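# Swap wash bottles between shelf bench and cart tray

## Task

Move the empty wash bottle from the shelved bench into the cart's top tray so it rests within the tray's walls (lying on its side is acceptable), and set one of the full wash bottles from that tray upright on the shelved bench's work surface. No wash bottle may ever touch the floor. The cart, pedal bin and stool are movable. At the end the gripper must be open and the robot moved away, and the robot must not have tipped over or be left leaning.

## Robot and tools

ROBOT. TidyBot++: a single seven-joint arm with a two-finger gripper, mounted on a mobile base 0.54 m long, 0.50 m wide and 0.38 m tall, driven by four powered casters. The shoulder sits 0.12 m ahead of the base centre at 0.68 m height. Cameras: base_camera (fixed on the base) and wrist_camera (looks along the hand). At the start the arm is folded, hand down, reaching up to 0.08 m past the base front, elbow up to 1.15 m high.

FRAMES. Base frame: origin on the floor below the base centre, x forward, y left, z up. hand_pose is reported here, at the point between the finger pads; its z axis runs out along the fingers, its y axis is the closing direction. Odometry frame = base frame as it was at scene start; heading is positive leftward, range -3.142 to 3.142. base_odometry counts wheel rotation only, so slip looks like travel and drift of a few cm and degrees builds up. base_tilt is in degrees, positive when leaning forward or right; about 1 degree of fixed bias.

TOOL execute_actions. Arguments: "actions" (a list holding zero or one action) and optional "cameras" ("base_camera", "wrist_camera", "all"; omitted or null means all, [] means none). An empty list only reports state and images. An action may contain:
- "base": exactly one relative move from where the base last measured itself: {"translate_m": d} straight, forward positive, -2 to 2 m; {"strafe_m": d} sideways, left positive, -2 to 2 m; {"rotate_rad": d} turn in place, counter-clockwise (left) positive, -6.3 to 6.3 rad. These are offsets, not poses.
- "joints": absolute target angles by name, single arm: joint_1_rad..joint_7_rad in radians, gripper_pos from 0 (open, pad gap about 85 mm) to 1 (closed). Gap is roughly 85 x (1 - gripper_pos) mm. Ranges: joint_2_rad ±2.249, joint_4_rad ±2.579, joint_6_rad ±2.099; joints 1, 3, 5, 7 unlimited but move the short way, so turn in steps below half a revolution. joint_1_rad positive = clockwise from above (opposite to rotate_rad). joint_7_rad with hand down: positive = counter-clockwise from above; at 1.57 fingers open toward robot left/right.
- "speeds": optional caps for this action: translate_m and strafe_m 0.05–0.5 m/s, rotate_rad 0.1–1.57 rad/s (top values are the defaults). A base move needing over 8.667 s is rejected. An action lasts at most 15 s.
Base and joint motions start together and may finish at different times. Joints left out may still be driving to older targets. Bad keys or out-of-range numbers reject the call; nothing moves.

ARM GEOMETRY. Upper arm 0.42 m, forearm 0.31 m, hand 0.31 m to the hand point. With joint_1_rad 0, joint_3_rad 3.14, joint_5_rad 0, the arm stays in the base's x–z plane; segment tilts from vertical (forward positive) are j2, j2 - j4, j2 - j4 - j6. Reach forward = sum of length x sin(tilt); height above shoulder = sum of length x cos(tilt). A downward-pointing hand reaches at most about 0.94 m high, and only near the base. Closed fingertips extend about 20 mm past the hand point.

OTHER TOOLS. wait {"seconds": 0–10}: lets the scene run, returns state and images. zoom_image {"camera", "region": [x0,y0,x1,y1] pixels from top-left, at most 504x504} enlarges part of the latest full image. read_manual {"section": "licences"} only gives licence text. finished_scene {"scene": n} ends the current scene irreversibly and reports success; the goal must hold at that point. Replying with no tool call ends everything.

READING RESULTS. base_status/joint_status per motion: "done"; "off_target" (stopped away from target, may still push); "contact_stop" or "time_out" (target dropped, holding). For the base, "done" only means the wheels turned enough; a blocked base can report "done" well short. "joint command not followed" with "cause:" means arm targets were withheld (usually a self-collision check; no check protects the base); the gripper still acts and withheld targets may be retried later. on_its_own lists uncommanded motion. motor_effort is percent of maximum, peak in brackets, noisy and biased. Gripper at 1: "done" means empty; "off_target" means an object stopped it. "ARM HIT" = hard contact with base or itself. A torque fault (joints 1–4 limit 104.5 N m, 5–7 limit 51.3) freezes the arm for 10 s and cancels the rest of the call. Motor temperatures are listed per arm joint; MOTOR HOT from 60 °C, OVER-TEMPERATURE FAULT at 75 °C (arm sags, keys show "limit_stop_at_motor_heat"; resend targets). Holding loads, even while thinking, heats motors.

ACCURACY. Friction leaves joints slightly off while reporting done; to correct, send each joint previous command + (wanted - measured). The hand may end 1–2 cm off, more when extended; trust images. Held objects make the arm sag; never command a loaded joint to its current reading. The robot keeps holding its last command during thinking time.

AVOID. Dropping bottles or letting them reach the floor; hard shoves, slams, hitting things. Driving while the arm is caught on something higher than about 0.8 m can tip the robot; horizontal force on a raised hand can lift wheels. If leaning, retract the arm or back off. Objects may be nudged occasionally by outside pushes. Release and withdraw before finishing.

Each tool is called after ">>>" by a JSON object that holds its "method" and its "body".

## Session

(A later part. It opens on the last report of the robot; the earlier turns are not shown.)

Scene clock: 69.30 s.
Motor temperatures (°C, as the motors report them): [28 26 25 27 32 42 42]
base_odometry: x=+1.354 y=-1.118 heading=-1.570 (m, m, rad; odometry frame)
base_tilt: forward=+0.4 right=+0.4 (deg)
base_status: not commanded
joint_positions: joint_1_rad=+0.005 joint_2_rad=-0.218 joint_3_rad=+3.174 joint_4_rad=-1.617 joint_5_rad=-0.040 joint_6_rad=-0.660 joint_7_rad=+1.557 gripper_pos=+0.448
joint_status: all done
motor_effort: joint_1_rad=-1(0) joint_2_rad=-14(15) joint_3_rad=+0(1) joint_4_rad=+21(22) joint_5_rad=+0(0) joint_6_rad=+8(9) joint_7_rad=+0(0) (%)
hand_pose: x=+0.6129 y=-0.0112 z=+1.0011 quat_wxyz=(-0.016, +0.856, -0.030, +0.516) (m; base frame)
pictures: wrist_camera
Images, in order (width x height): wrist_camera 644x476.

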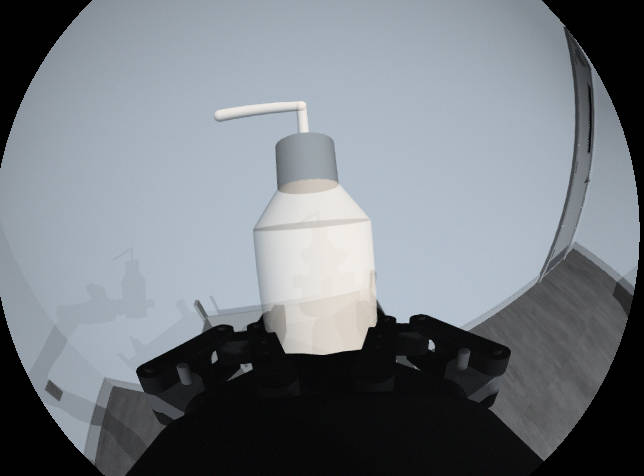

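>>> {"method": "execute_actions", "body": {"actions": [{"base":{"translate_m":-0.3},"joints":{"joint_1_rad":0.45,"joint_6_rad":-1.0}}]}}

Scene clock: 71.37 s.
Motor temperatures (°C, as the motors report them): [28 26 25 27 32 42 42]
base_odometry: x=+1.354 y=-0.818 heading=-1.571 (m, m, rad; odometry frame)
base_tilt: forward=+0.4 right=+0.3 (deg)
base_status: done
joint_positions: joint_1_rad=+0.427 joint_2_rad=-0.208 joint_3_rad=+3.174 joint_4_rad=-1.616 joint_5_rad=-0.040 joint_6_rad=-0.962 joint_7_rad=+1.557 gripper_pos=+0.448
joint_status: all done
motor_effort: joint_1_rad=-1(2) joint_2_rad=-13(18) joint_3_rad=-1(2) joint_4_rad=+21(22) joint_5_rad=+0(1) joint_6_rad=+6(8) joint_7_rad=+1(1) (%)
hand_pose: x=+0.5187 y=-0.1860 z=+0.9215 quat_wxyz=(+0.061, +0.899, -0.222, +0.372) (m; base frame)
pictures: base_camera, wrist_camera
Images, in order (width x height): base_camera 644x364, wrist_camera 644x476.

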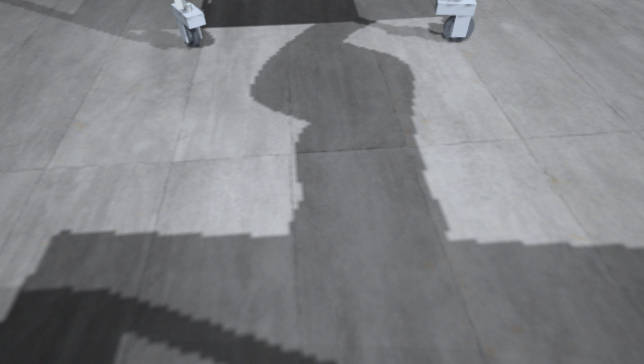

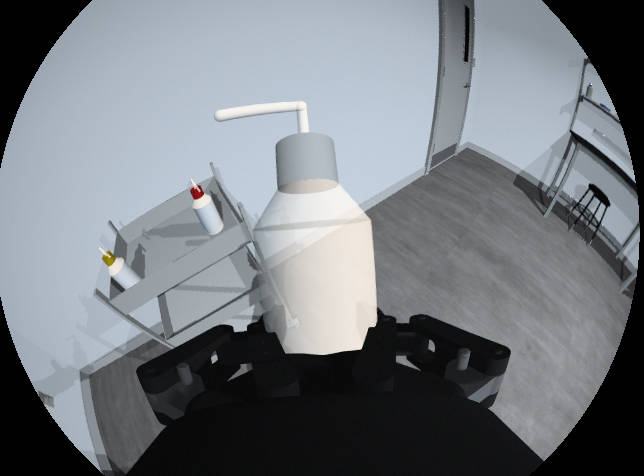

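>>> {"method": "execute_actions", "body": {"actions": [{"joints":{"joint_1_rad":0.02,"joint_2_rad":0.07,"joint_4_rad":-1.66,"joint_6_rad":-0.1}}], "cameras": []}}

>>> {"method": "execute_actions", "body": {"actions": [{"base":{"translate_m":0.3},"speeds":{"translate_m":0.25}}]}}

Scene clock: 73.73 s.
Motor temperatures (°C, as the motors report them): [28 26 25 27 32 42 42]
base_odometry: x=+1.354 y=-0.818 heading=-1.571 (m, m, rad; odometry frame)
base_tilt: forward=+0.5 right=+0.4 (deg)
base_status: not commanded
joint_positions: joint_1_rad=+0.041 joint_2_rad=+0.061 joint_3_rad=+3.174 joint_4_rad=-1.646 joint_5_rad=-0.040 joint_6_rad=-0.142 joint_7_rad=+1.557 gripper_pos=+0.448
joint_status: all done
motor_effort: joint_1_rad=+0(1) joint_2_rad=-26(26) joint_3_rad=+0(2) joint_4_rad=+21(22) joint_5_rad=+1(0) joint_6_rad=+9(9) joint_7_rad=+0(0) (%)
hand_pose: x=+0.7545 y=-0.0430 z=+0.9733 quat_wxyz=(+0.005, +0.797, -0.048, +0.602) (m; base frame)
pictures: none
No camera images: the call's "cameras" was empty. Leave "cameras" out to get every camera's image.

Scene clock: 75.87 s.
Motor temperatures (°C, as the motors report them): [28 26 25 27 32 42 42]
base_odometry: x=+1.353 y=-1.118 heading=-1.572 (m, m, rad; odometry frame)
base_tilt: forward=+0.4 right=+0.3 (deg)
base_status: done
joint_positions: joint_1_rad=+0.041 joint_2_rad=+0.066 joint_3_rad=+3.174 joint_4_rad=-1.648 joint_5_rad=-0.040 joint_6_rad=-0.141 joint_7_rad=+1.557 gripper_pos=+0.448
joint_status: not commanded
motor_effort: joint_1_rad=-1(3) joint_2_rad=-26(29) joint_3_rad=+0(3) joint_4_rad=+21(22) joint_5_rad=+0(0) joint_6_rad=+9(9) joint_7_rad=+1(1) (%)
hand_pose: x=+0.7556 y=-0.0428 z=+0.9697 quat_wxyz=(+0.004, +0.799, -0.048, +0.600) (m; base frame)
pictures: base_camera, wrist_camera
Images, in order (width x height): base_camera 644x364, wrist_camera 644x476.

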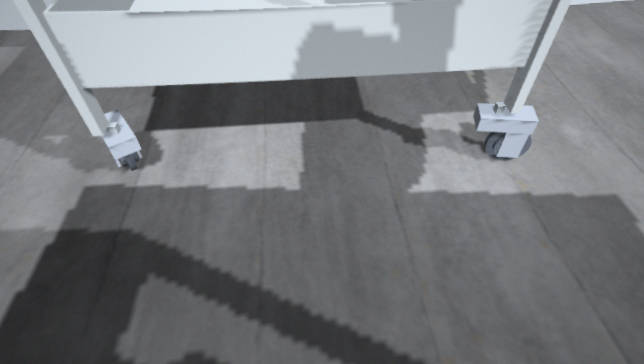

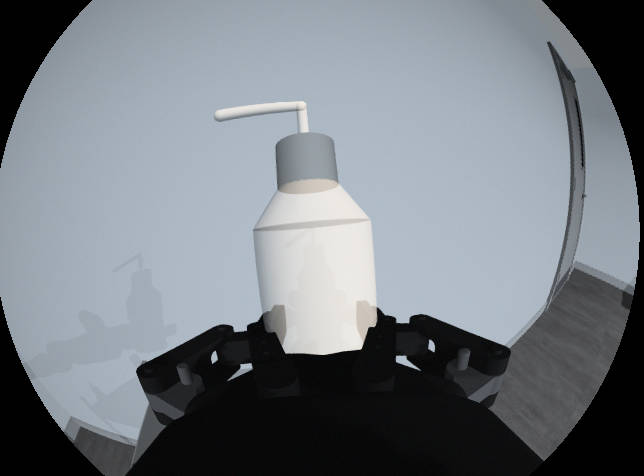

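>>> {"method": "execute_actions", "body": {"actions": [{"joints":{"joint_2_rad":0.15,"joint_4_rad":-1.77,"joint_6_rad":0.09}}]}}

Scene clock: 77.23 s.
Motor temperatures (°C, as the motors report them): [28 26 25 27 32 42 42]
base_odometry: x=+1.353 y=-1.118 heading=-1.572 (m, m, rad; odometry frame)
base_tilt: forward=+0.5 right=+0.3 (deg)
base_status: not commanded
joint_positions: joint_1_rad=+0.041 joint_2_rad=+0.147 joint_3_rad=+3.174 joint_4_rad=-1.763 joint_5_rad=-0.040 joint_6_rad=+0.044 joint_7_rad=+1.557 gripper_pos=+0.448
joint_status: all done
motor_effort: joint_1_rad=-1(0) joint_2_rad=-27(29) joint_3_rad=-1(0) joint_4_rad=+20(22) joint_5_rad=+1(0) joint_6_rad=+9(10) joint_7_rad=+0(0) (%)
hand_pose: x=+0.7736 y=-0.0458 z=+0.9031 quat_wxyz=(+0.008, +0.802, -0.050, +0.595) (m; base frame)
pictures: base_camera, wrist_camera
Images, in order (width x height): base_camera 644x364, wrist_camera 644x476.

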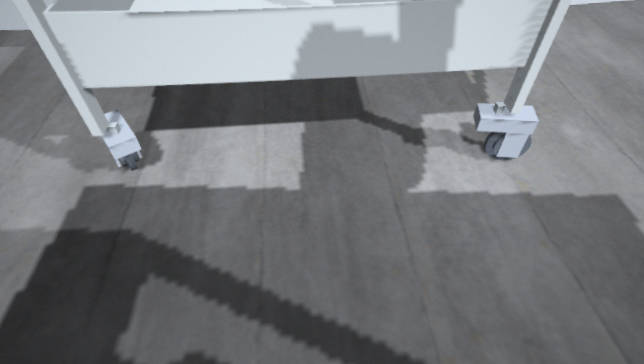

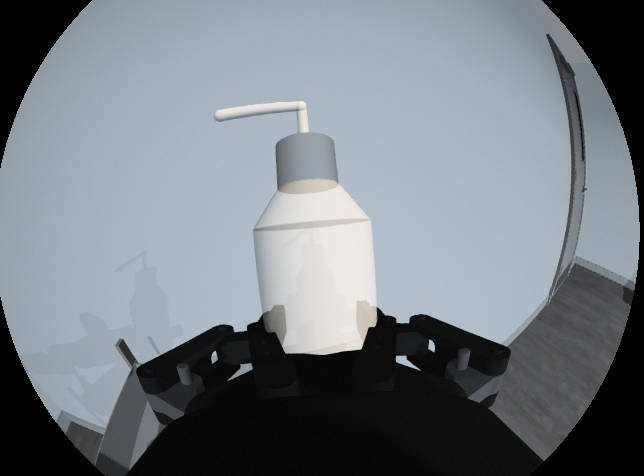

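>>> {"method": "execute_actions", "body": {"actions": [{"joints":{"joint_1_rad":0.0,"joint_2_rad":0.225,"joint_4_rad":-1.82,"joint_6_rad":0.04}}]}}

Scene clock: 78.60 s.
Motor temperatures (°C, as the motors report them): [28 26 25 27 32 42 42]
base_odometry: x=+1.353 y=-1.118 heading=-1.572 (m, m, rad; odometry frame)
base_tilt: forward=+0.5 right=+0.3 (deg)
base_status: not commanded
joint_positions: joint_1_rad=+0.027 joint_2_rad=+0.217 joint_3_rad=+3.174 joint_4_rad=-1.810 joint_5_rad=-0.040 joint_6_rad=+0.044 joint_7_rad=+1.557 gripper_pos=+0.448
joint_status: all done
motor_effort: joint_1_rad=-1(1) joint_2_rad=-28(32) joint_3_rad=-1(1) joint_4_rad=+18(21) joint_5_rad=+0(1) joint_6_rad=+7(10) joint_7_rad=+0(0) (%)
hand_pose: x=+0.7762 y=-0.0368 z=+0.8291 quat_wxyz=(+0.005, +0.836, -0.046, +0.547) (m; base frame)
pictures: base_camera, wrist_camera
Images, in order (width x height): base_camera 644x364, wrist_camera 644x476.

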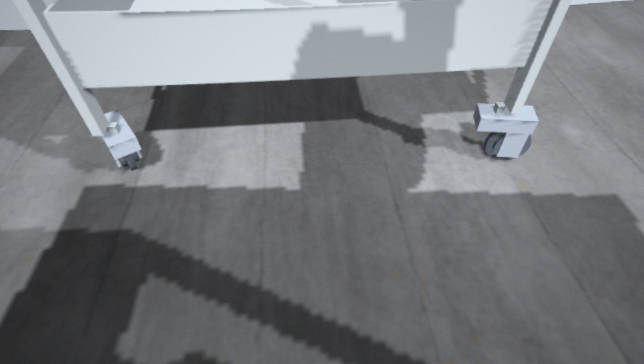

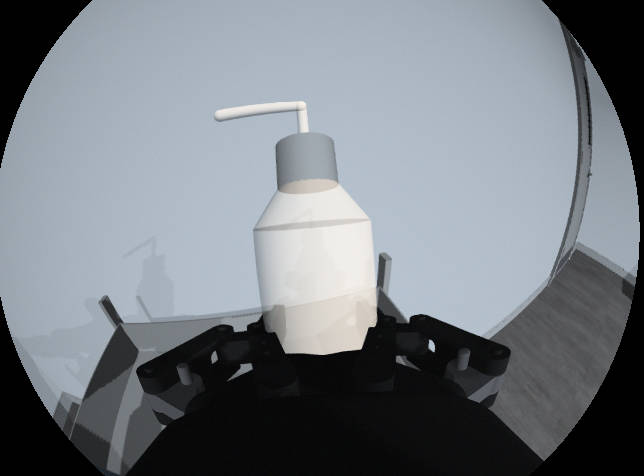

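>>> {"method": "execute_actions", "body": {"actions": [{"joints":{"joint_1_rad":-0.12}}], "cameras": ["wrist_camera"]}}

Scene clock: 79.90 s.
Motor temperatures (°C, as the motors report them): [28 26 25 27 32 42 42]
base_odometry: x=+1.353 y=-1.118 heading=-1.572 (m, m, rad; odometry frame)
base_tilt: forward=+0.4 right=+0.3 (deg)
base_status: not commanded
joint_positions: joint_1_rad=-0.105 joint_2_rad=+0.217 joint_3_rad=+3.171 joint_4_rad=-1.811 joint_5_rad=-0.040 joint_6_rad=+0.044 joint_7_rad=+1.557 gripper_pos=+0.448
joint_status: all done
motor_effort: joint_1_rad=-1(1) joint_2_rad=-28(29) joint_3_rad=-1(2) joint_4_rad=+20(20) joint_5_rad=+1(0) joint_6_rad=+8(8) joint_7_rad=+1(0) (%)
hand_pose: x=+0.7750 y=+0.0522 z=+0.8288 quat_wxyz=(-0.032, +0.837, +0.011, +0.546) (m; base frame)
pictures: wrist_camera
Images, in order (width x height): wrist_camera 644x476.

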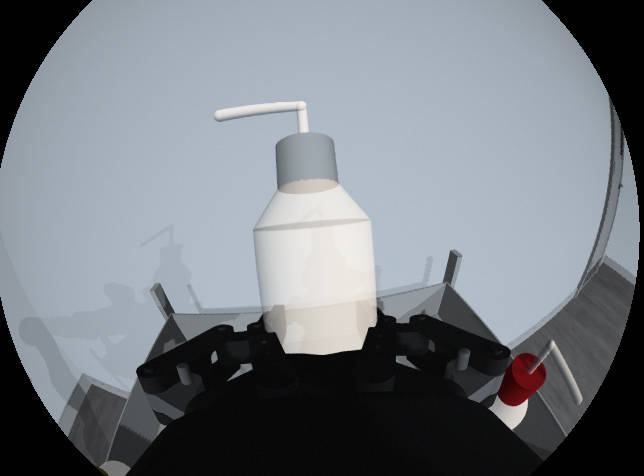

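>>> {"method": "execute_actions", "body": {"actions": [{"joints":{"joint_2_rad":0.29,"joint_4_rad":-1.84,"joint_6_rad":0.13}}], "cameras": ["wrist_camera"]}}

Scene clock: 81.60 s.
Motor temperatures (°C, as the motors report them): [28 26 25 27 32 42 42]
base_odometry: x=+1.353 y=-1.118 heading=-1.572 (m, m, rad; odometry frame)
base_tilt: forward=+0.5 right=+0.3 (deg)
base_status: not commanded
joint_positions: joint_1_rad=-0.105 joint_2_rad=+0.282 joint_3_rad=+3.171 joint_4_rad=-1.828 joint_5_rad=-0.040 joint_6_rad=+0.084 joint_7_rad=+1.557 gripper_pos=+0.448
joint_status: all done
motor_effort: joint_1_rad=+0(1) joint_2_rad=-30(33) joint_3_rad=-1(1) joint_4_rad=+19(20) joint_5_rad=+1(0) joint_6_rad=+8(9) joint_7_rad=+0(0) (%)
hand_pose: x=+0.7837 y=+0.0526 z=+0.7875 quat_wxyz=(-0.030, +0.848, +0.011, +0.529) (m; base frame)
pictures: wrist_camera
Images, in order (width x height): wrist_camera 644x476.

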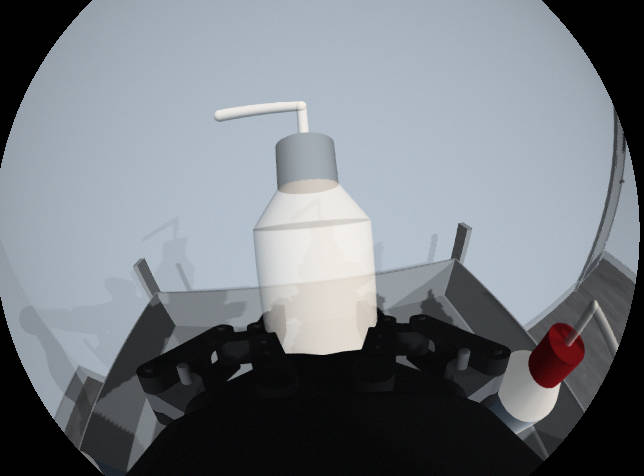

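>>> {"method": "execute_actions", "body": {"actions": [{"joints":{"joint_2_rad":0.36,"joint_4_rad":-1.85,"joint_6_rad":0.2}}], "cameras": ["wrist_camera"]}}

Scene clock: 82.73 s.
Motor temperatures (°C, as the motors report them): [28 26 25 27 32 42 42]
base_odometry: x=+1.353 y=-1.118 heading=-1.572 (m, m, rad; odometry frame)
base_tilt: forward=+0.5 right=+0.3 (deg)
base_status: not commanded
joint_positions: joint_1_rad=-0.105 joint_2_rad=+0.351 joint_3_rad=+3.171 joint_4_rad=-1.837 joint_5_rad=-0.040 joint_6_rad=+0.156 joint_7_rad=+1.557 gripper_pos=+0.448
joint_status: all done
motor_effort: joint_1_rad=-1(1) joint_2_rad=-32(35) joint_3_rad=-1(1) joint_4_rad=+18(18) joint_5_rad=+1(1) joint_6_rad=+8(9) joint_7_rad=+0(0) (%)
hand_pose: x=+0.7969 y=+0.0530 z=+0.7559 quat_wxyz=(-0.028, +0.850, +0.011, +0.526) (m; base frame)
pictures: wrist_camera
Images, in order (width x height): wrist_camera 644x476.

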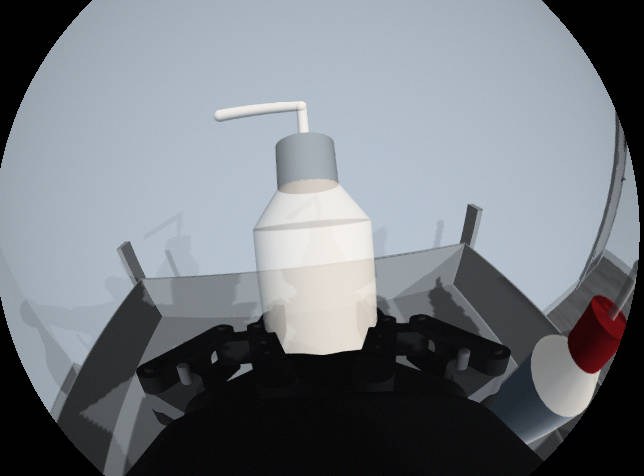

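>>> {"method": "execute_actions", "body": {"actions": [{"joints":{"gripper_pos":0.1}}], "cameras": ["wrist_camera"]}}

Scene clock: 83.90 s.
Motor temperatures (°C, as the motors report them): [28 26 25 27 32 42 42]
base_odometry: x=+1.353 y=-1.118 heading=-1.572 (m, m, rad; odometry frame)
base_tilt: forward=+0.4 right=+0.3 (deg)
base_status: not commanded
joint_positions: joint_1_rad=-0.105 joint_2_rad=+0.351 joint_3_rad=+3.171 joint_4_rad=-1.837 joint_5_rad=-0.040 joint_6_rad=+0.156 joint_7_rad=+1.557 gripper_pos=+0.100
joint_status: all done
motor_effort: joint_1_rad=-1(0) joint_2_rad=-32(33) joint_3_rad=+0(0) joint_4_rad=+18(18) joint_5_rad=+1(0) joint_6_rad=+8(8) joint_7_rad=+0(0) (%)
hand_pose: x=+0.7969 y=+0.0530 z=+0.7559 quat_wxyz=(-0.028, +0.850, +0.011, +0.526) (m; base frame)
pictures: wrist_camera
Images, in order (width x height): wrist_camera 644x476.

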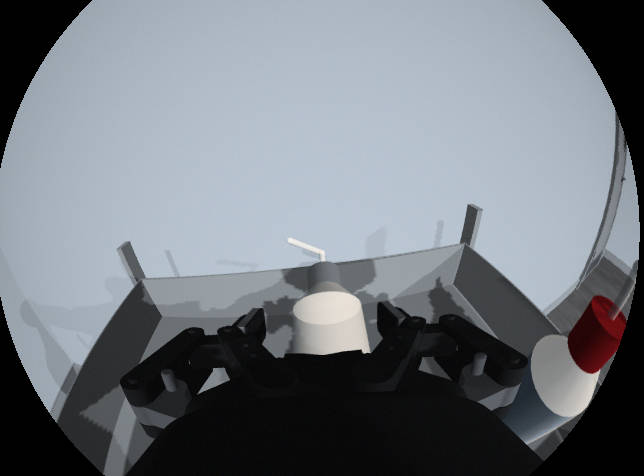

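>>> {"method": "execute_actions", "body": {"actions": [{"joints":{"joint_2_rad":0.1,"joint_4_rad":-1.75,"joint_6_rad":-0.3}}], "cameras": ["wrist_camera"]}}

Scene clock: 85.53 s.
Motor temperatures (°C, as the motors report them): [28 26 25 27 32 42 42]
base_odometry: x=+1.353 y=-1.118 heading=-1.572 (m, m, rad; odometry frame)
base_tilt: forward=+0.4 right=+0.3 (deg)
base_status: not commanded
joint_positions: joint_1_rad=-0.105 joint_2_rad=+0.102 joint_3_rad=+3.171 joint_4_rad=-1.762 joint_5_rad=-0.040 joint_6_rad=-0.257 joint_7_rad=+1.557 gripper_pos=+0.100
joint_status: all done
motor_effort: joint_1_rad=-1(0) joint_2_rad=-26(35) joint_3_rad=+0(1) joint_4_rad=+20(20) joint_5_rad=+0(0) joint_6_rad=+7(9) joint_7_rad=+0(1) (%)
hand_pose: x=+0.7263 y=+0.0514 z=+0.8471 quat_wxyz=(-0.035, +0.872, +0.014, +0.487) (m; base frame)
pictures: wrist_camera
Images, in order (width x height): wrist_camera 644x476.

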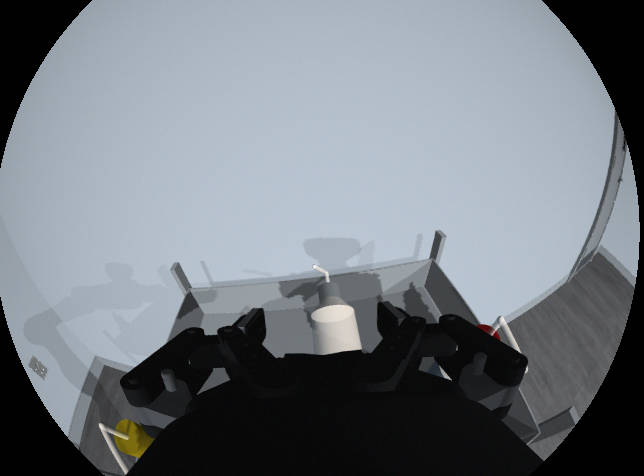

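>>> {"method": "execute_actions", "body": {"actions": [{"joints":{"joint_1_rad":0.0,"joint_2_rad":-0.1,"joint_4_rad":-1.6,"joint_6_rad":-1.1}}], "cameras": ["wrist_camera"]}}

Scene clock: 87.10 s.
Motor temperatures (°C, as the motors report them): [28 26 25 27 32 42 42]
base_odometry: x=+1.353 y=-1.118 heading=-1.572 (m, m, rad; odometry frame)
base_tilt: forward=+0.4 right=+0.3 (deg)
base_status: not commanded
joint_positions: joint_1_rad=-0.025 joint_2_rad=-0.097 joint_3_rad=+3.171 joint_4_rad=-1.614 joint_5_rad=-0.040 joint_6_rad=-1.069 joint_7_rad=+1.557 gripper_pos=+0.100
joint_status: all done
motor_effort: joint_1_rad=-1(1) joint_2_rad=-17(26) joint_3_rad=+0(0) joint_4_rad=+19(19) joint_5_rad=+0(0) joint_6_rad=+4(7) joint_7_rad=+0(0) (%)
hand_pose: x=+0.5566 y=+0.0101 z=+0.8530 quat_wxyz=(-0.022, +0.961, -0.013, +0.274) (m; base frame)
pictures: wrist_camera
Images, in order (width x height): wrist_camera 644x476.

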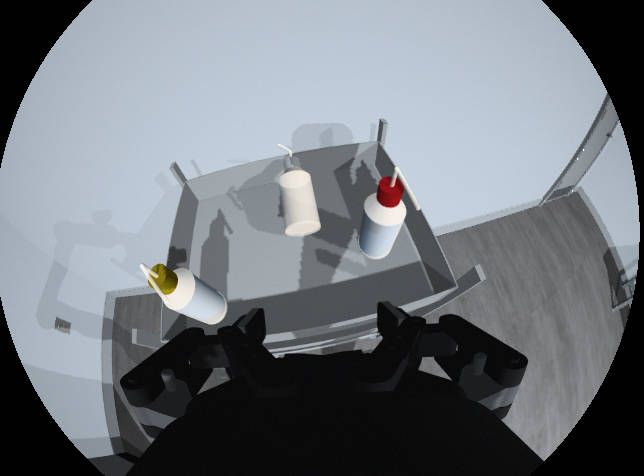

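>>> {"method": "execute_actions", "body": {"actions": [{"joints":{"joint_1_rad":-0.12,"joint_2_rad":0.38,"joint_4_rad":-1.17,"joint_6_rad":-1.0}}], "cameras": ["wrist_camera"]}}

Scene clock: 89.07 s.
Motor temperatures (°C, as the motors report them): [28 26 25 27 32 42 42]
base_odometry: x=+1.353 y=-1.118 heading=-1.572 (m, m, rad; odometry frame)
base_tilt: forward=+0.5 right=+0.3 (deg)
base_status: not commanded
joint_positions: joint_1_rad=-0.093 joint_2_rad=+0.375 joint_3_rad=+3.171 joint_4_rad=-1.189 joint_5_rad=-0.040 joint_6_rad=-1.043 joint_7_rad=+1.557 gripper_pos=+0.100
joint_status: all done
motor_effort: joint_1_rad=+0(1) joint_2_rad=-33(36) joint_3_rad=-1(1) joint_4_rad=+18(20) joint_5_rad=+0(0) joint_6_rad=+4(4) joint_7_rad=+0(0) (%)
hand_pose: x=+0.7442 y=+0.0549 z=+0.8075 quat_wxyz=(-0.025, +0.964, +0.022, +0.263) (m; base frame)
pictures: wrist_camera
Images, in order (width x height): wrist_camera 644x476.

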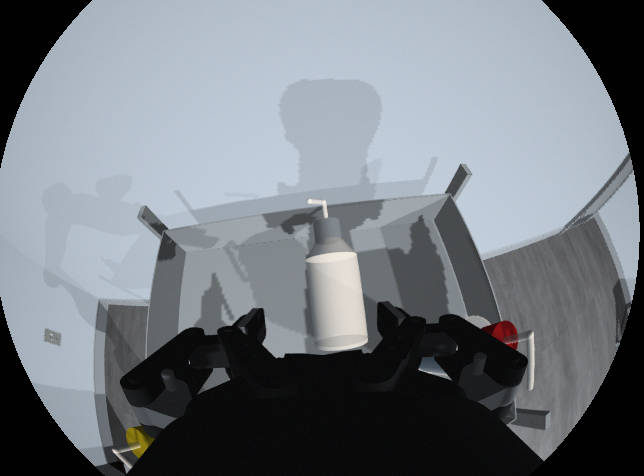

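>>> {"method": "execute_actions", "body": {"actions": [{"joints":{"joint_1_rad":-0.07,"joint_2_rad":0.53,"joint_4_rad":-1.14,"joint_6_rad":-0.86}}], "cameras": ["wrist_camera"]}}

Scene clock: 90.57 s.
Motor temperatures (°C, as the motors report them): [28 27 25 27 32 42 42]
base_odometry: x=+1.353 y=-1.118 heading=-1.572 (m, m, rad; odometry frame)
base_tilt: forward=+0.4 right=+0.3 (deg)
base_status: not commanded
joint_positions: joint_1_rad=-0.093 joint_2_rad=+0.530 joint_3_rad=+3.171 joint_4_rad=-1.154 joint_5_rad=-0.040 joint_6_rad=-0.902 joint_7_rad=+1.557 gripper_pos=+0.100
joint_status: all done
motor_effort: joint_1_rad=+0(0) joint_2_rad=-39(42) joint_3_rad=-1(1) joint_4_rad=+18(21) joint_5_rad=+0(0) joint_6_rad=+5(5) joint_7_rad=+0(0) (%)
hand_pose: x=+0.8061 y=+0.0588 z=+0.7445 quat_wxyz=(-0.023, +0.961, +0.020, +0.273) (m; base frame)
pictures: wrist_camera
Images, in order (width x height): wrist_camera 644x476.

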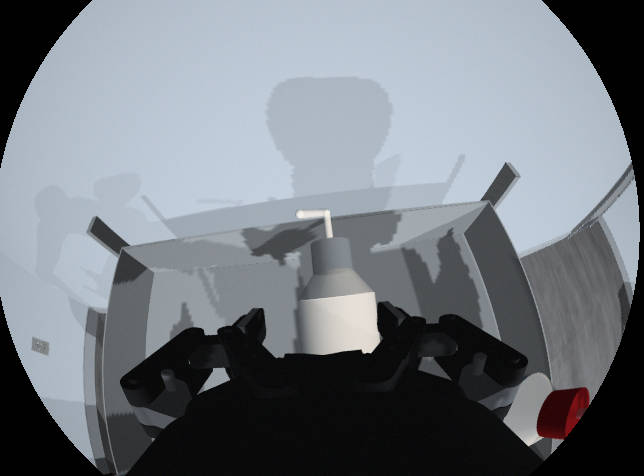

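>>> {"method": "execute_actions", "body": {"actions": [{"joints":{"joint_1_rad":-0.04,"joint_2_rad":0.57}}], "cameras": ["wrist_camera"]}}

>>> {"method": "execute_actions", "body": {"actions": [{"joints":{"gripper_pos":0.6}}], "cameras": ["wrist_camera"]}}

Scene clock: 91.57 s.
Motor temperatures (°C, as the motors report them): [28 27 25 27 32 42 42]
base_odometry: x=+1.353 y=-1.118 heading=-1.572 (m, m, rad; odometry frame)
base_tilt: forward=+0.5 right=+0.4 (deg)
base_status: not commanded
joint_positions: joint_1_rad=-0.063 joint_2_rad=+0.556 joint_3_rad=+3.171 joint_4_rad=-1.153 joint_5_rad=-0.040 joint_6_rad=-0.902 joint_7_rad=+1.557 gripper_pos=+0.100
joint_status: all done
motor_effort: joint_1_rad=-1(1) joint_2_rad=-40(40) joint_3_rad=+0(1) joint_4_rad=+18(19) joint_5_rad=+1(0) joint_6_rad=+4(4) joint_7_rad=+1(0) (%)
hand_pose: x=+0.8091 y=+0.0384 z=+0.7271 quat_wxyz=(-0.018, +0.965, +0.006, +0.262) (m; base frame)
pictures: wrist_camera
Images, in order (width x height): wrist_camera 644x476.

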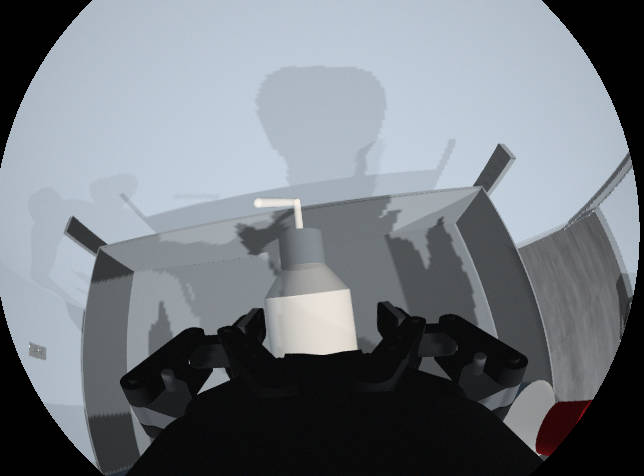

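Scene clock: 92.43 s.
Motor temperatures (°C, as the motors report them): [28 27 25 27 32 42 42]
base_odometry: x=+1.353 y=-1.118 heading=-1.572 (m, m, rad; odometry frame)
base_tilt: forward=+0.4 right=+0.4 (deg)
base_status: not commanded
joint_positions: joint_1_rad=-0.063 joint_2_rad=+0.556 joint_3_rad=+3.171 joint_4_rad=-1.148 joint_5_rad=-0.040 joint_6_rad=-0.901 joint_7_rad=+1.557 gripper_pos=+0.473
joint_status: gripper_pos off_target (ended at +0.473, target +0.600)
motor_effort: joint_1_rad=+0(0) joint_2_rad=-38(41) joint_3_rad=-1(0) joint_4_rad=+19(19) joint_5_rad=+0(1) joint_6_rad=+4(4) joint_7_rad=+1(0) (%)
hand_pose: x=+0.8113 y=+0.0385 z=+0.7303 quat_wxyz=(-0.018, +0.964, +0.006, +0.265) (m; base frame)
pictures: wrist_camera
Images, in order (width x height): wrist_camera 644x476.

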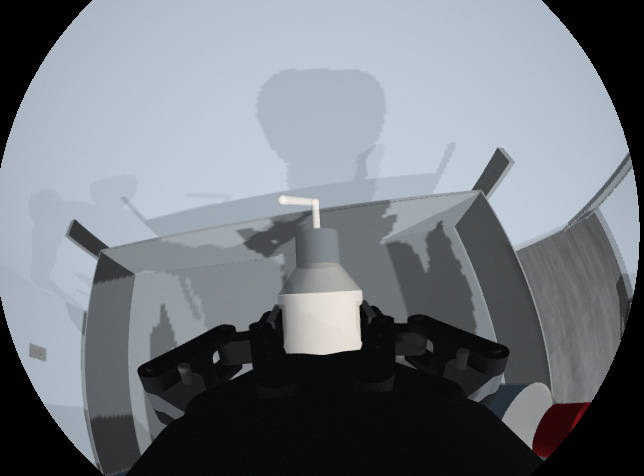

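>>> {"method": "execute_actions", "body": {"actions": [{"base":{"translate_m":-0.05},"speeds":{"translate_m":0.05}}], "cameras": []}}

>>> {"method": "execute_actions", "body": {"actions": [{"joints":{"gripper_pos":0.1}}], "cameras": []}}

>>> {"method": "execute_actions", "body": {"actions": [{"joints":{"joint_2_rad":0.25,"joint_6_rad":-1.1}}], "cameras": ["wrist_camera"]}}

Scene clock: 94.20 s.
Motor temperatures (°C, as the motors report them): [28 27 25 27 32 42 42]
base_odometry: x=+1.354 y=-1.068 heading=-1.572 (m, m, rad; odometry frame)
base_tilt: forward=+0.5 right=+0.4 (deg)
base_status: done
joint_positions: joint_1_rad=-0.063 joint_2_rad=+0.556 joint_3_rad=+3.171 joint_4_rad=-1.147 joint_5_rad=-0.040 joint_6_rad=-0.897 joint_7_rad=+1.557 gripper_pos=+0.473
joint_status: not commanded
motor_effort: joint_1_rad=-1(2) joint_2_rad=-39(43) joint_3_rad=-1(1) joint_4_rad=+18(19) joint_5_rad=+0(1) joint_6_rad=+4(4) joint_7_rad=+1(0) (%)
hand_pose: x=+0.8124 y=+0.0385 z=+0.7311 quat_wxyz=(-0.018, +0.963, +0.006, +0.267) (m; base frame)
pictures: none
No camera images: the call's "cameras" was empty. Leave "cameras" out to get every camera's image.

Scene clock: 95.03 s.
Motor temperatures (°C, as the motors report them): [28 27 25 27 32 42 42]
base_odometry: x=+1.354 y=-1.068 heading=-1.572 (m, m, rad; odometry frame)
base_tilt: forward=+0.5 right=+0.3 (deg)
base_status: not commanded
joint_positions: joint_1_rad=-0.063 joint_2_rad=+0.556 joint_3_rad=+3.171 joint_4_rad=-1.147 joint_5_rad=-0.040 joint_6_rad=-0.897 joint_7_rad=+1.557 gripper_pos=+0.100
joint_status: all done
motor_effort: joint_1_rad=+0(1) joint_2_rad=-40(41) joint_3_rad=-1(1) joint_4_rad=+19(19) joint_5_rad=+0(0) joint_6_rad=+4(5) joint_7_rad=+0(0) (%)
hand_pose: x=+0.8124 y=+0.0385 z=+0.7311 quat_wxyz=(-0.018, +0.963, +0.006, +0.267) (m; base frame)
pictures: none
No camera images: the call's "cameras" was empty. Leave "cameras" out to get every camera's image.

Scene clock: 96.63 s.
Motor temperatures (°C, as the motors report them): [28 27 25 27 32 42 42]
base_odometry: x=+1.354 y=-1.068 heading=-1.572 (m, m, rad; odometry frame)
base_tilt: forward=+0.4 right=+0.4 (deg)
base_status: not commanded
joint_positions: joint_1_rad=-0.063 joint_2_rad=+0.245 joint_3_rad=+3.171 joint_4_rad=-1.146 joint_5_rad=-0.040 joint_6_rad=-1.057 joint_7_rad=+1.557 gripper_pos=+0.100
joint_status: all done
motor_effort: joint_1_rad=+0(1) joint_2_rad=-30(43) joint_3_rad=-1(1) joint_4_rad=+19(20) joint_5_rad=+0(0) joint_6_rad=+5(6) joint_7_rad=+1(0) (%)
hand_pose: x=+0.7287 y=+0.0351 z=+0.9071 quat_wxyz=(-0.025, +0.940, +0.008, +0.340) (m; base frame)
pictures: wrist_camera
Images, in order (width x height): wrist_camera 644x476.

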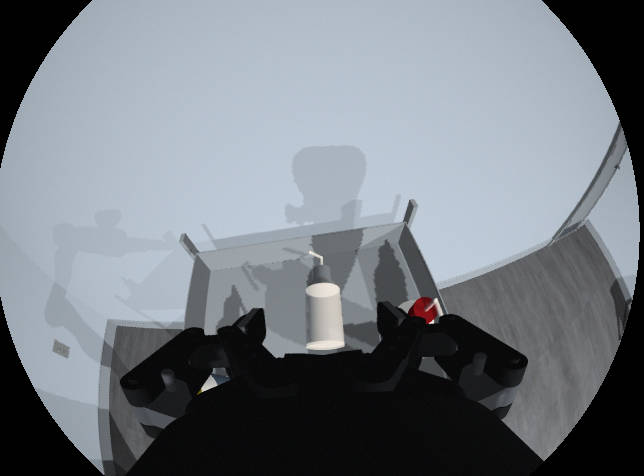

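>>> {"method": "execute_actions", "body": {"actions": [{"base":{"translate_m":-0.2},"joints":{"joint_2_rad":0.1,"joint_4_rad":-1.6,"joint_6_rad":-0.3}}], "cameras": []}}

>>> {"method": "execute_actions", "body": {"actions": [{"joints":{"joint_1_rad":0.2,"joint_2_rad":0.21,"joint_4_rad":-1.81,"joint_6_rad":0.14,"gripper_pos":0}}], "cameras": ["wrist_camera"]}}

Scene clock: 99.20 s.
Motor temperatures (°C, as the motors report them): [28 27 25 27 32 42 42]
base_odometry: x=+1.354 y=-0.868 heading=-1.573 (m, m, rad; odometry frame)
base_tilt: forward=+0.4 right=+0.3 (deg)
base_status: done
joint_positions: joint_1_rad=-0.062 joint_2_rad=+0.108 joint_3_rad=+3.171 joint_4_rad=-1.584 joint_5_rad=-0.040 joint_6_rad=-0.341 joint_7_rad=+1.557 gripper_pos=+0.100
joint_status: all done
motor_effort: joint_1_rad=+0(0) joint_2_rad=-24(33) joint_3_rad=+0(0) joint_4_rad=+20(22) joint_5_rad=+0(0) joint_6_rad=+8(8) joint_7_rad=+0(0) (%)
hand_pose: x=+0.7547 y=+0.0277 z=+0.9235 quat_wxyz=(-0.027, +0.850, -0.003, +0.526) (m; base frame)
pictures: none
No camera images: the call's "cameras" was empty. Leave "cameras" out to get every camera's image.

Scene clock: 100.47 s.
Motor temperatures (°C, as the motors report them): [28 27 25 27 32 42 42]
base_odometry: x=+1.354 y=-0.868 heading=-1.573 (m, m, rad; odometry frame)
base_tilt: forward=+0.4 right=+0.4 (deg)
base_status: not commanded
joint_positions: joint_1_rad=+0.183 joint_2_rad=+0.201 joint_3_rad=+3.171 joint_4_rad=-1.800 joint_5_rad=-0.040 joint_6_rad=+0.096 joint_7_rad=+1.557 gripper_pos=+0.000
joint_status: all done
motor_effort: joint_1_rad=+0(2) joint_2_rad=-28(30) joint_3_rad=-1(2) joint_4_rad=+19(21) joint_5_rad=+1(0) joint_6_rad=+8(8) joint_7_rad=+0(0) (%)
hand_pose: x=+0.7688 y=-0.1380 z=+0.8608 quat_wxyz=(+0.050, +0.808, -0.107, +0.578) (m; base frame)
pictures: wrist_camera
Images, in order (width x height): wrist_camera 644x476.

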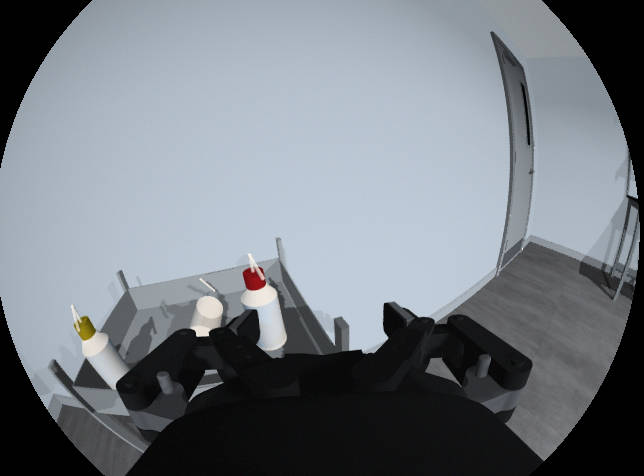

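>>> {"method": "execute_actions", "body": {"actions": [{"base":{"translate_m":0.1},"joints":{"joint_1_rad":0.1},"speeds":{"translate_m":0.1}}], "cameras": ["wrist_camera"]}}

Scene clock: 102.30 s.
Motor temperatures (°C, as the motors report them): [28 27 25 27 32 42 42]
base_odometry: x=+1.353 y=-0.968 heading=-1.573 (m, m, rad; odometry frame)
base_tilt: forward=+0.5 right=+0.3 (deg)
base_status: done
joint_positions: joint_1_rad=+0.116 joint_2_rad=+0.203 joint_3_rad=+3.170 joint_4_rad=-1.800 joint_5_rad=-0.040 joint_6_rad=+0.098 joint_7_rad=+1.557 gripper_pos=+0.000
joint_status: all done
motor_effort: joint_1_rad=+0(3) joint_2_rad=-29(31) joint_3_rad=+0(2) joint_4_rad=+19(21) joint_5_rad=+0(0) joint_6_rad=+8(9) joint_7_rad=+0(0) (%)
hand_pose: x=+0.7770 y=-0.0945 z=+0.8600 quat_wxyz=(+0.030, +0.811, -0.080, +0.579) (m; base frame)
pictures: wrist_camera
Images, in order (width x height): wrist_camera 644x476.

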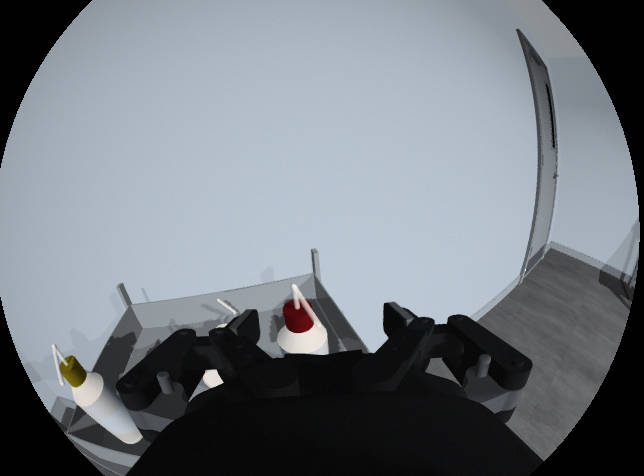

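>>> {"method": "execute_actions", "body": {"actions": [{"base":{"translate_m":0.06},"joints":{"joint_1_rad":0.05,"joint_2_rad":0.24},"speeds":{"translate_m":0.1}}], "cameras": ["wrist_camera"]}}

Scene clock: 103.67 s.
Motor temperatures (°C, as the motors report them): [28 27 25 27 32 42 42]
base_odometry: x=+1.353 y=-1.028 heading=-1.575 (m, m, rad; odometry frame)
base_tilt: forward=+0.4 right=+0.4 (deg)
base_status: done
joint_positions: joint_1_rad=+0.071 joint_2_rad=+0.227 joint_3_rad=+3.170 joint_4_rad=-1.800 joint_5_rad=-0.040 joint_6_rad=+0.099 joint_7_rad=+1.557 gripper_pos=+0.000
joint_status: all done
motor_effort: joint_1_rad=+0(2) joint_2_rad=-30(31) joint_3_rad=-1(2) joint_4_rad=+20(20) joint_5_rad=+0(1) joint_6_rad=+8(9) joint_7_rad=+0(1) (%)
hand_pose: x=+0.7847 y=-0.0643 z=+0.8442 quat_wxyz=(+0.017, +0.819, -0.061, +0.570) (m; base frame)
pictures: wrist_camera
Images, in order (width x height): wrist_camera 644x476.

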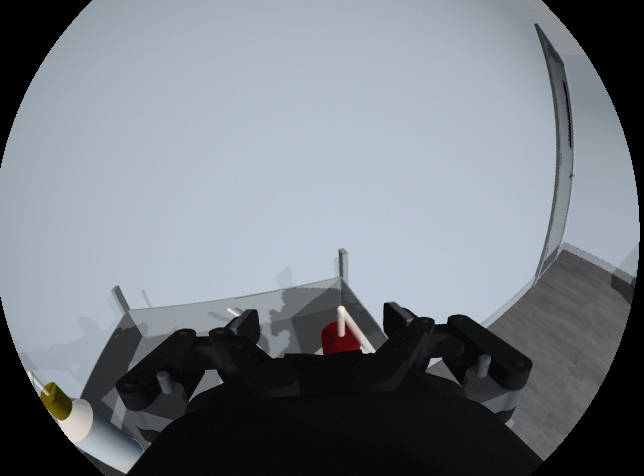

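>>> {"method": "execute_actions", "body": {"actions": [{"joints":{"joint_1_rad":0.1,"joint_2_rad":0.27,"joint_4_rad":-1.88,"joint_6_rad":0.2}}], "cameras": ["wrist_camera"]}}

Scene clock: 104.83 s.
Motor temperatures (°C, as the motors report them): [28 27 25 27 32 42 42]
base_odometry: x=+1.353 y=-1.028 heading=-1.575 (m, m, rad; odometry frame)
base_tilt: forward=+0.4 right=+0.3 (deg)
base_status: not commanded
joint_positions: joint_1_rad=+0.081 joint_2_rad=+0.256 joint_3_rad=+3.170 joint_4_rad=-1.870 joint_5_rad=-0.040 joint_6_rad=+0.156 joint_7_rad=+1.557 gripper_pos=+0.000
joint_status: all done
motor_effort: joint_1_rad=+0(1) joint_2_rad=-29(32) joint_3_rad=-1(0) joint_4_rad=+19(20) joint_5_rad=+1(1) joint_6_rad=+8(9) joint_7_rad=+1(0) (%)
hand_pose: x=+0.7760 y=-0.0711 z=+0.8025 quat_wxyz=(+0.021, +0.830, -0.067, +0.553) (m; base frame)
pictures: wrist_camera
Images, in order (width x height): wrist_camera 644x476.

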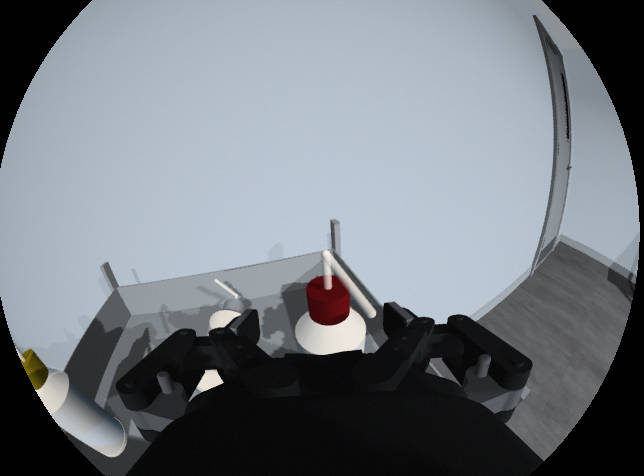

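>>> {"method": "execute_actions", "body": {"actions": [{"base":{"translate_m":0.06},"joints":{"joint_2_rad":0.3},"speeds":{"translate_m":0.08}}], "cameras": ["wrist_camera"]}}

Scene clock: 106.30 s.
Motor temperatures (°C, as the motors report them): [28 27 25 27 32 42 42]
base_odometry: x=+1.353 y=-1.088 heading=-1.576 (m, m, rad; odometry frame)
base_tilt: forward=+0.4 right=+0.4 (deg)
base_status: done
joint_positions: joint_1_rad=+0.081 joint_2_rad=+0.287 joint_3_rad=+3.170 joint_4_rad=-1.871 joint_5_rad=-0.040 joint_6_rad=+0.158 joint_7_rad=+1.557 gripper_pos=+0.000
joint_status: all done
motor_effort: joint_1_rad=-1(2) joint_2_rad=-31(31) joint_3_rad=-1(1) joint_4_rad=+19(19) joint_5_rad=+0(1) joint_6_rad=+8(8) joint_7_rad=+1(0) (%)
hand_pose: x=+0.7795 y=-0.0714 z=+0.7816 quat_wxyz=(+0.021, +0.839, -0.067, +0.540) (m; base frame)
pictures: wrist_camera
Images, in order (width x height): wrist_camera 644x476.

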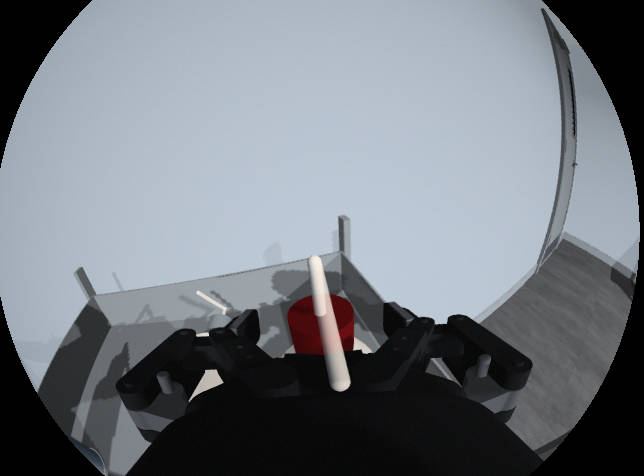

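Body is between the fingers; close.

>>> {"method": "execute_actions", "body": {"actions": [{"joints":{"gripper_pos":1}}], "cameras": []}}

>>> {"method": "execute_actions", "body": {"actions": [{"joints":{"joint_2_rad":0.0,"joint_4_rad":-1.8,"joint_6_rad":-0.1}}], "cameras": ["wrist_camera"]}}

Scene clock: 107.57 s.
Motor temperatures (°C, as the motors report them): [28 27 25 27 32 42 42]
base_odometry: x=+1.353 y=-1.088 heading=-1.576 (m, m, rad; odometry frame)
base_tilt: forward=+0.4 right=+0.3 (deg)
base_status: not commanded
joint_positions: joint_1_rad=+0.081 joint_2_rad=+0.286 joint_3_rad=+3.170 joint_4_rad=-1.867 joint_5_rad=-0.040 joint_6_rad=+0.179 joint_7_rad=+1.557 gripper_pos=+0.682
joint_status: gripper_pos off_target (ended at +0.682, target +1.000)
motor_effort: joint_1_rad=-1(1) joint_2_rad=-29(33) joint_3_rad=-1(2) joint_4_rad=+18(20) joint_5_rad=+1(0) joint_6_rad=+7(10) joint_7_rad=+0(0) (%)
hand_pose: x=+0.7829 y=-0.0722 z=+0.7902 quat_wxyz=(+0.022, +0.832, -0.067, +0.551) (m; base frame)
pictures: none
No camera images: the call's "cameras" was empty. Leave "cameras" out to get every camera's image.

Scene clock: 109.07 s.
Motor temperatures (°C, as the motors report them): [28 27 25 27 32 42 42]
base_odometry: x=+1.353 y=-1.088 heading=-1.576 (m, m, rad; odometry frame)
base_tilt: forward=+0.4 right=+0.3 (deg)
base_status: not commanded
joint_positions: joint_1_rad=+0.081 joint_2_rad=+0.014 joint_3_rad=+3.170 joint_4_rad=-1.823 joint_5_rad=-0.040 joint_6_rad=-0.071 joint_7_rad=+1.557 gripper_pos=+0.682
joint_status: all done
motor_effort: joint_1_rad=+0(1) joint_2_rad=-25(36) joint_3_rad=-1(0) joint_4_rad=+23(24) joint_5_rad=+0(0) joint_6_rad=+10(11) joint_7_rad=+0(1) (%)
hand_pose: x=+0.7190 y=-0.0636 z=+0.9169 quat_wxyz=(+0.015, +0.813, -0.065, +0.578) (m; base frame)
pictures: wrist_camera
Images, in order (width x height): wrist_camera 644x476.

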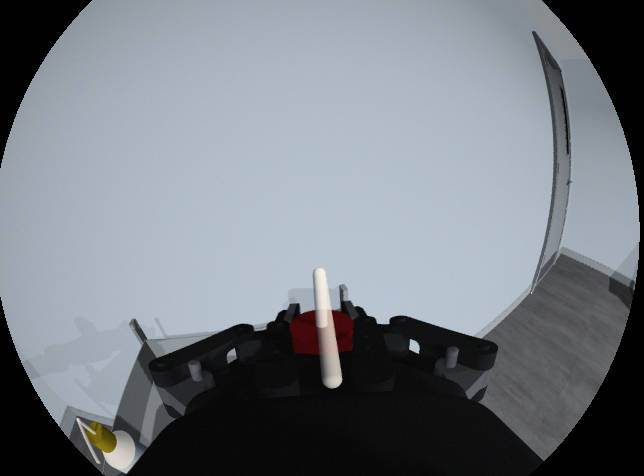

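>>> {"method": "execute_actions", "body": {"actions": [{"joints":{"joint_2_rad":-0.12,"joint_4_rad":-1.28,"joint_6_rad":-0.73},"base":{"translate_m":-0.0}}], "cameras": []}}

>>> {"method": "execute_actions", "body": {"actions": [{"base":{"translate_m":-0.5},"speeds":{"translate_m":0.3}}], "cameras": []}}

>>> {"method": "execute_actions", "body": {"actions": [{"base":{"rotate_rad":-1.56},"joints":{"joint_1_rad":0.0},"speeds":{"rotate_rad":0.7}}]}}

Scene clock: 111.23 s.
Motor temperatures (°C, as the motors report them): [28 27 25 27 32 42 42]
base_odometry: x=+1.353 y=-1.088 heading=-1.577 (m, m, rad; odometry frame)
base_tilt: forward=+0.5 right=+0.3 (deg)
base_status: done
joint_positions: joint_1_rad=+0.081 joint_2_rad=-0.097 joint_3_rad=+3.170 joint_4_rad=-1.305 joint_5_rad=-0.040 joint_6_rad=-0.702 joint_7_rad=+1.557 gripper_pos=+0.682
joint_status: all done
motor_effort: joint_1_rad=+0(1) joint_2_rad=-20(28) joint_3_rad=+0(1) joint_4_rad=+22(25) joint_5_rad=+0(0) joint_6_rad=+11(11) joint_7_rad=+0(0) (%)
hand_pose: x=+0.6636 y=-0.0515 z=+1.1088 quat_wxyz=(+0.007, +0.814, -0.056, +0.578) (m; base frame)
pictures: none
No camera images: the call's "cameras" was empty. Leave "cameras" out to get every camera's image.

Scene clock: 113.90 s.
Motor temperatures (°C, as the motors report them): [28 27 25 27 32 42 42]
base_odometry: x=+1.356 y=-0.588 heading=-1.578 (m, m, rad; odometry frame)
base_tilt: forward=+0.4 right=+0.3 (deg)
base_status: done
joint_positions: joint_1_rad=+0.081 joint_2_rad=-0.104 joint_3_rad=+3.170 joint_4_rad=-1.305 joint_5_rad=-0.040 joint_6_rad=-0.706 joint_7_rad=+1.557 gripper_pos=+0.682
joint_status: not commanded
motor_effort: joint_1_rad=+0(3) joint_2_rad=-18(26) joint_3_rad=+0(3) joint_4_rad=+22(25) joint_5_rad=+0(2) joint_6_rad=+10(11) joint_7_rad=+0(0) (%)
hand_pose: x=+0.6604 y=-0.0512 z=+1.1113 quat_wxyz=(+0.007, +0.813, -0.056, +0.579) (m; base frame)
pictures: none
No camera images: the call's "cameras" was empty. Leave "cameras" out to get every camera's image.

Scene clock: 116.87 s.
Motor temperatures (°C, as the motors report them): [28 27 25 27 32 42 42]
base_odometry: x=+1.356 y=-0.588 heading=-3.137 (m, m, rad; odometry frame)
base_tilt: forward=+0.5 right=+0.3 (deg)
base_status: done
joint_positions: joint_1_rad=+0.016 joint_2_rad=-0.104 joint_3_rad=+3.171 joint_4_rad=-1.305 joint_5_rad=-0.040 joint_6_rad=-0.706 joint_7_rad=+1.557 gripper_pos=+0.682
joint_status: all done
motor_effort: joint_1_rad=+0(2) joint_2_rad=-20(23) joint_3_rad=+0(3) joint_4_rad=+23(24) joint_5_rad=+0(1) joint_6_rad=+11(10) joint_7_rad=+0(0) (%)
hand_pose: x=+0.6626 y=-0.0159 z=+1.1112 quat_wxyz=(-0.012, +0.815, -0.029, +0.579) (m; base frame)
pictures: base_camera, wrist_camera
Images, in order (width x height): base_camera 644x364, wrist_camera 644x476.

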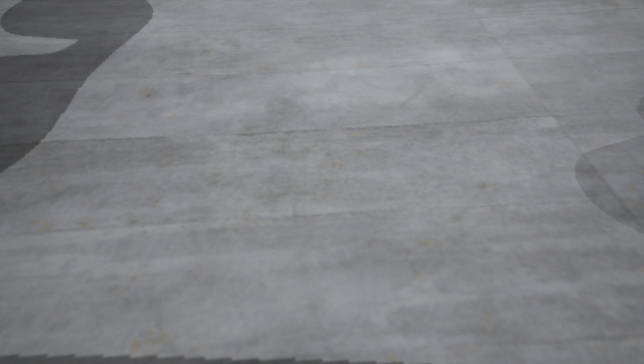

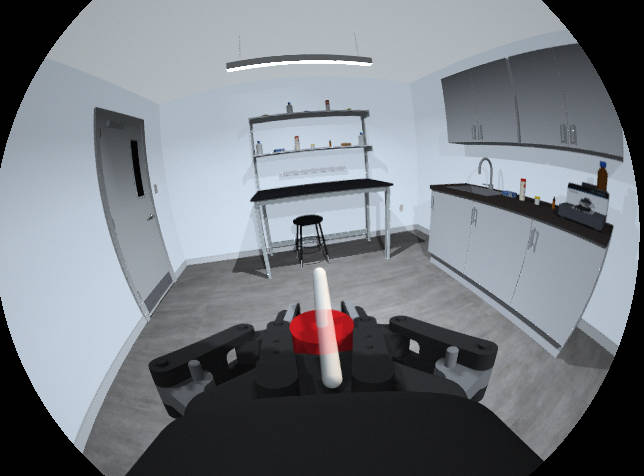

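>>> {"method": "execute_actions", "body": {"actions": [{"base":{"translate_m":2.0}}]}}

Scene clock: 123.90 s.
Motor temperatures (°C, as the motors report them): [28 27 25 27 32 42 42]
base_odometry: x=-0.644 y=-0.595 heading=-3.138 (m, m, rad; odometry frame)
base_tilt: forward=+0.4 right=+0.4 (deg)
base_status: done
joint_positions: joint_1_rad=+0.016 joint_2_rad=-0.104 joint_3_rad=+3.171 joint_4_rad=-1.305 joint_5_rad=-0.040 joint_6_rad=-0.708 joint_7_rad=+1.557 gripper_pos=+0.682
joint_status: not commanded
motor_effort: joint_1_rad=+0(2) joint_2_rad=-22(25) joint_3_rad=+0(0) joint_4_rad=+23(24) joint_5_rad=+0(0) joint_6_rad=+10(11) joint_7_rad=+0(1) (%)
hand_pose: x=+0.6623 y=-0.0159 z=+1.1110 quat_wxyz=(-0.012, +0.815, -0.029, +0.578) (m; base frame)
pictures: base_camera, wrist_camera
Images, in order (width x height): base_camera 644x364, wrist_camera 644x476.

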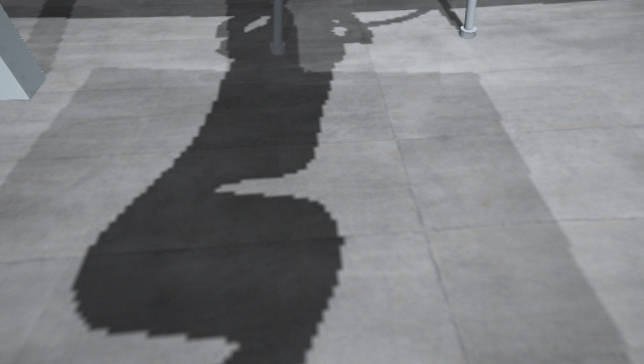

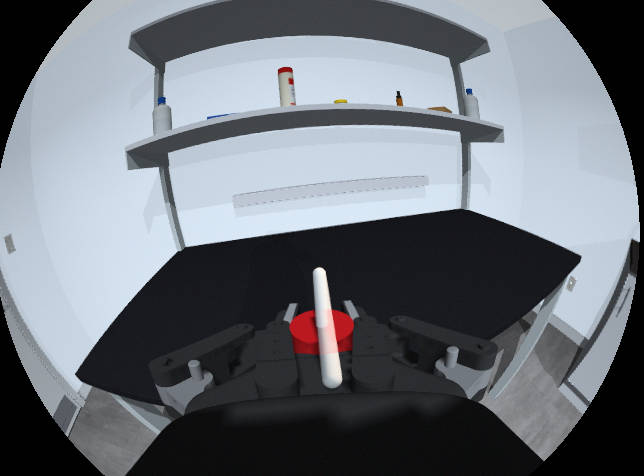

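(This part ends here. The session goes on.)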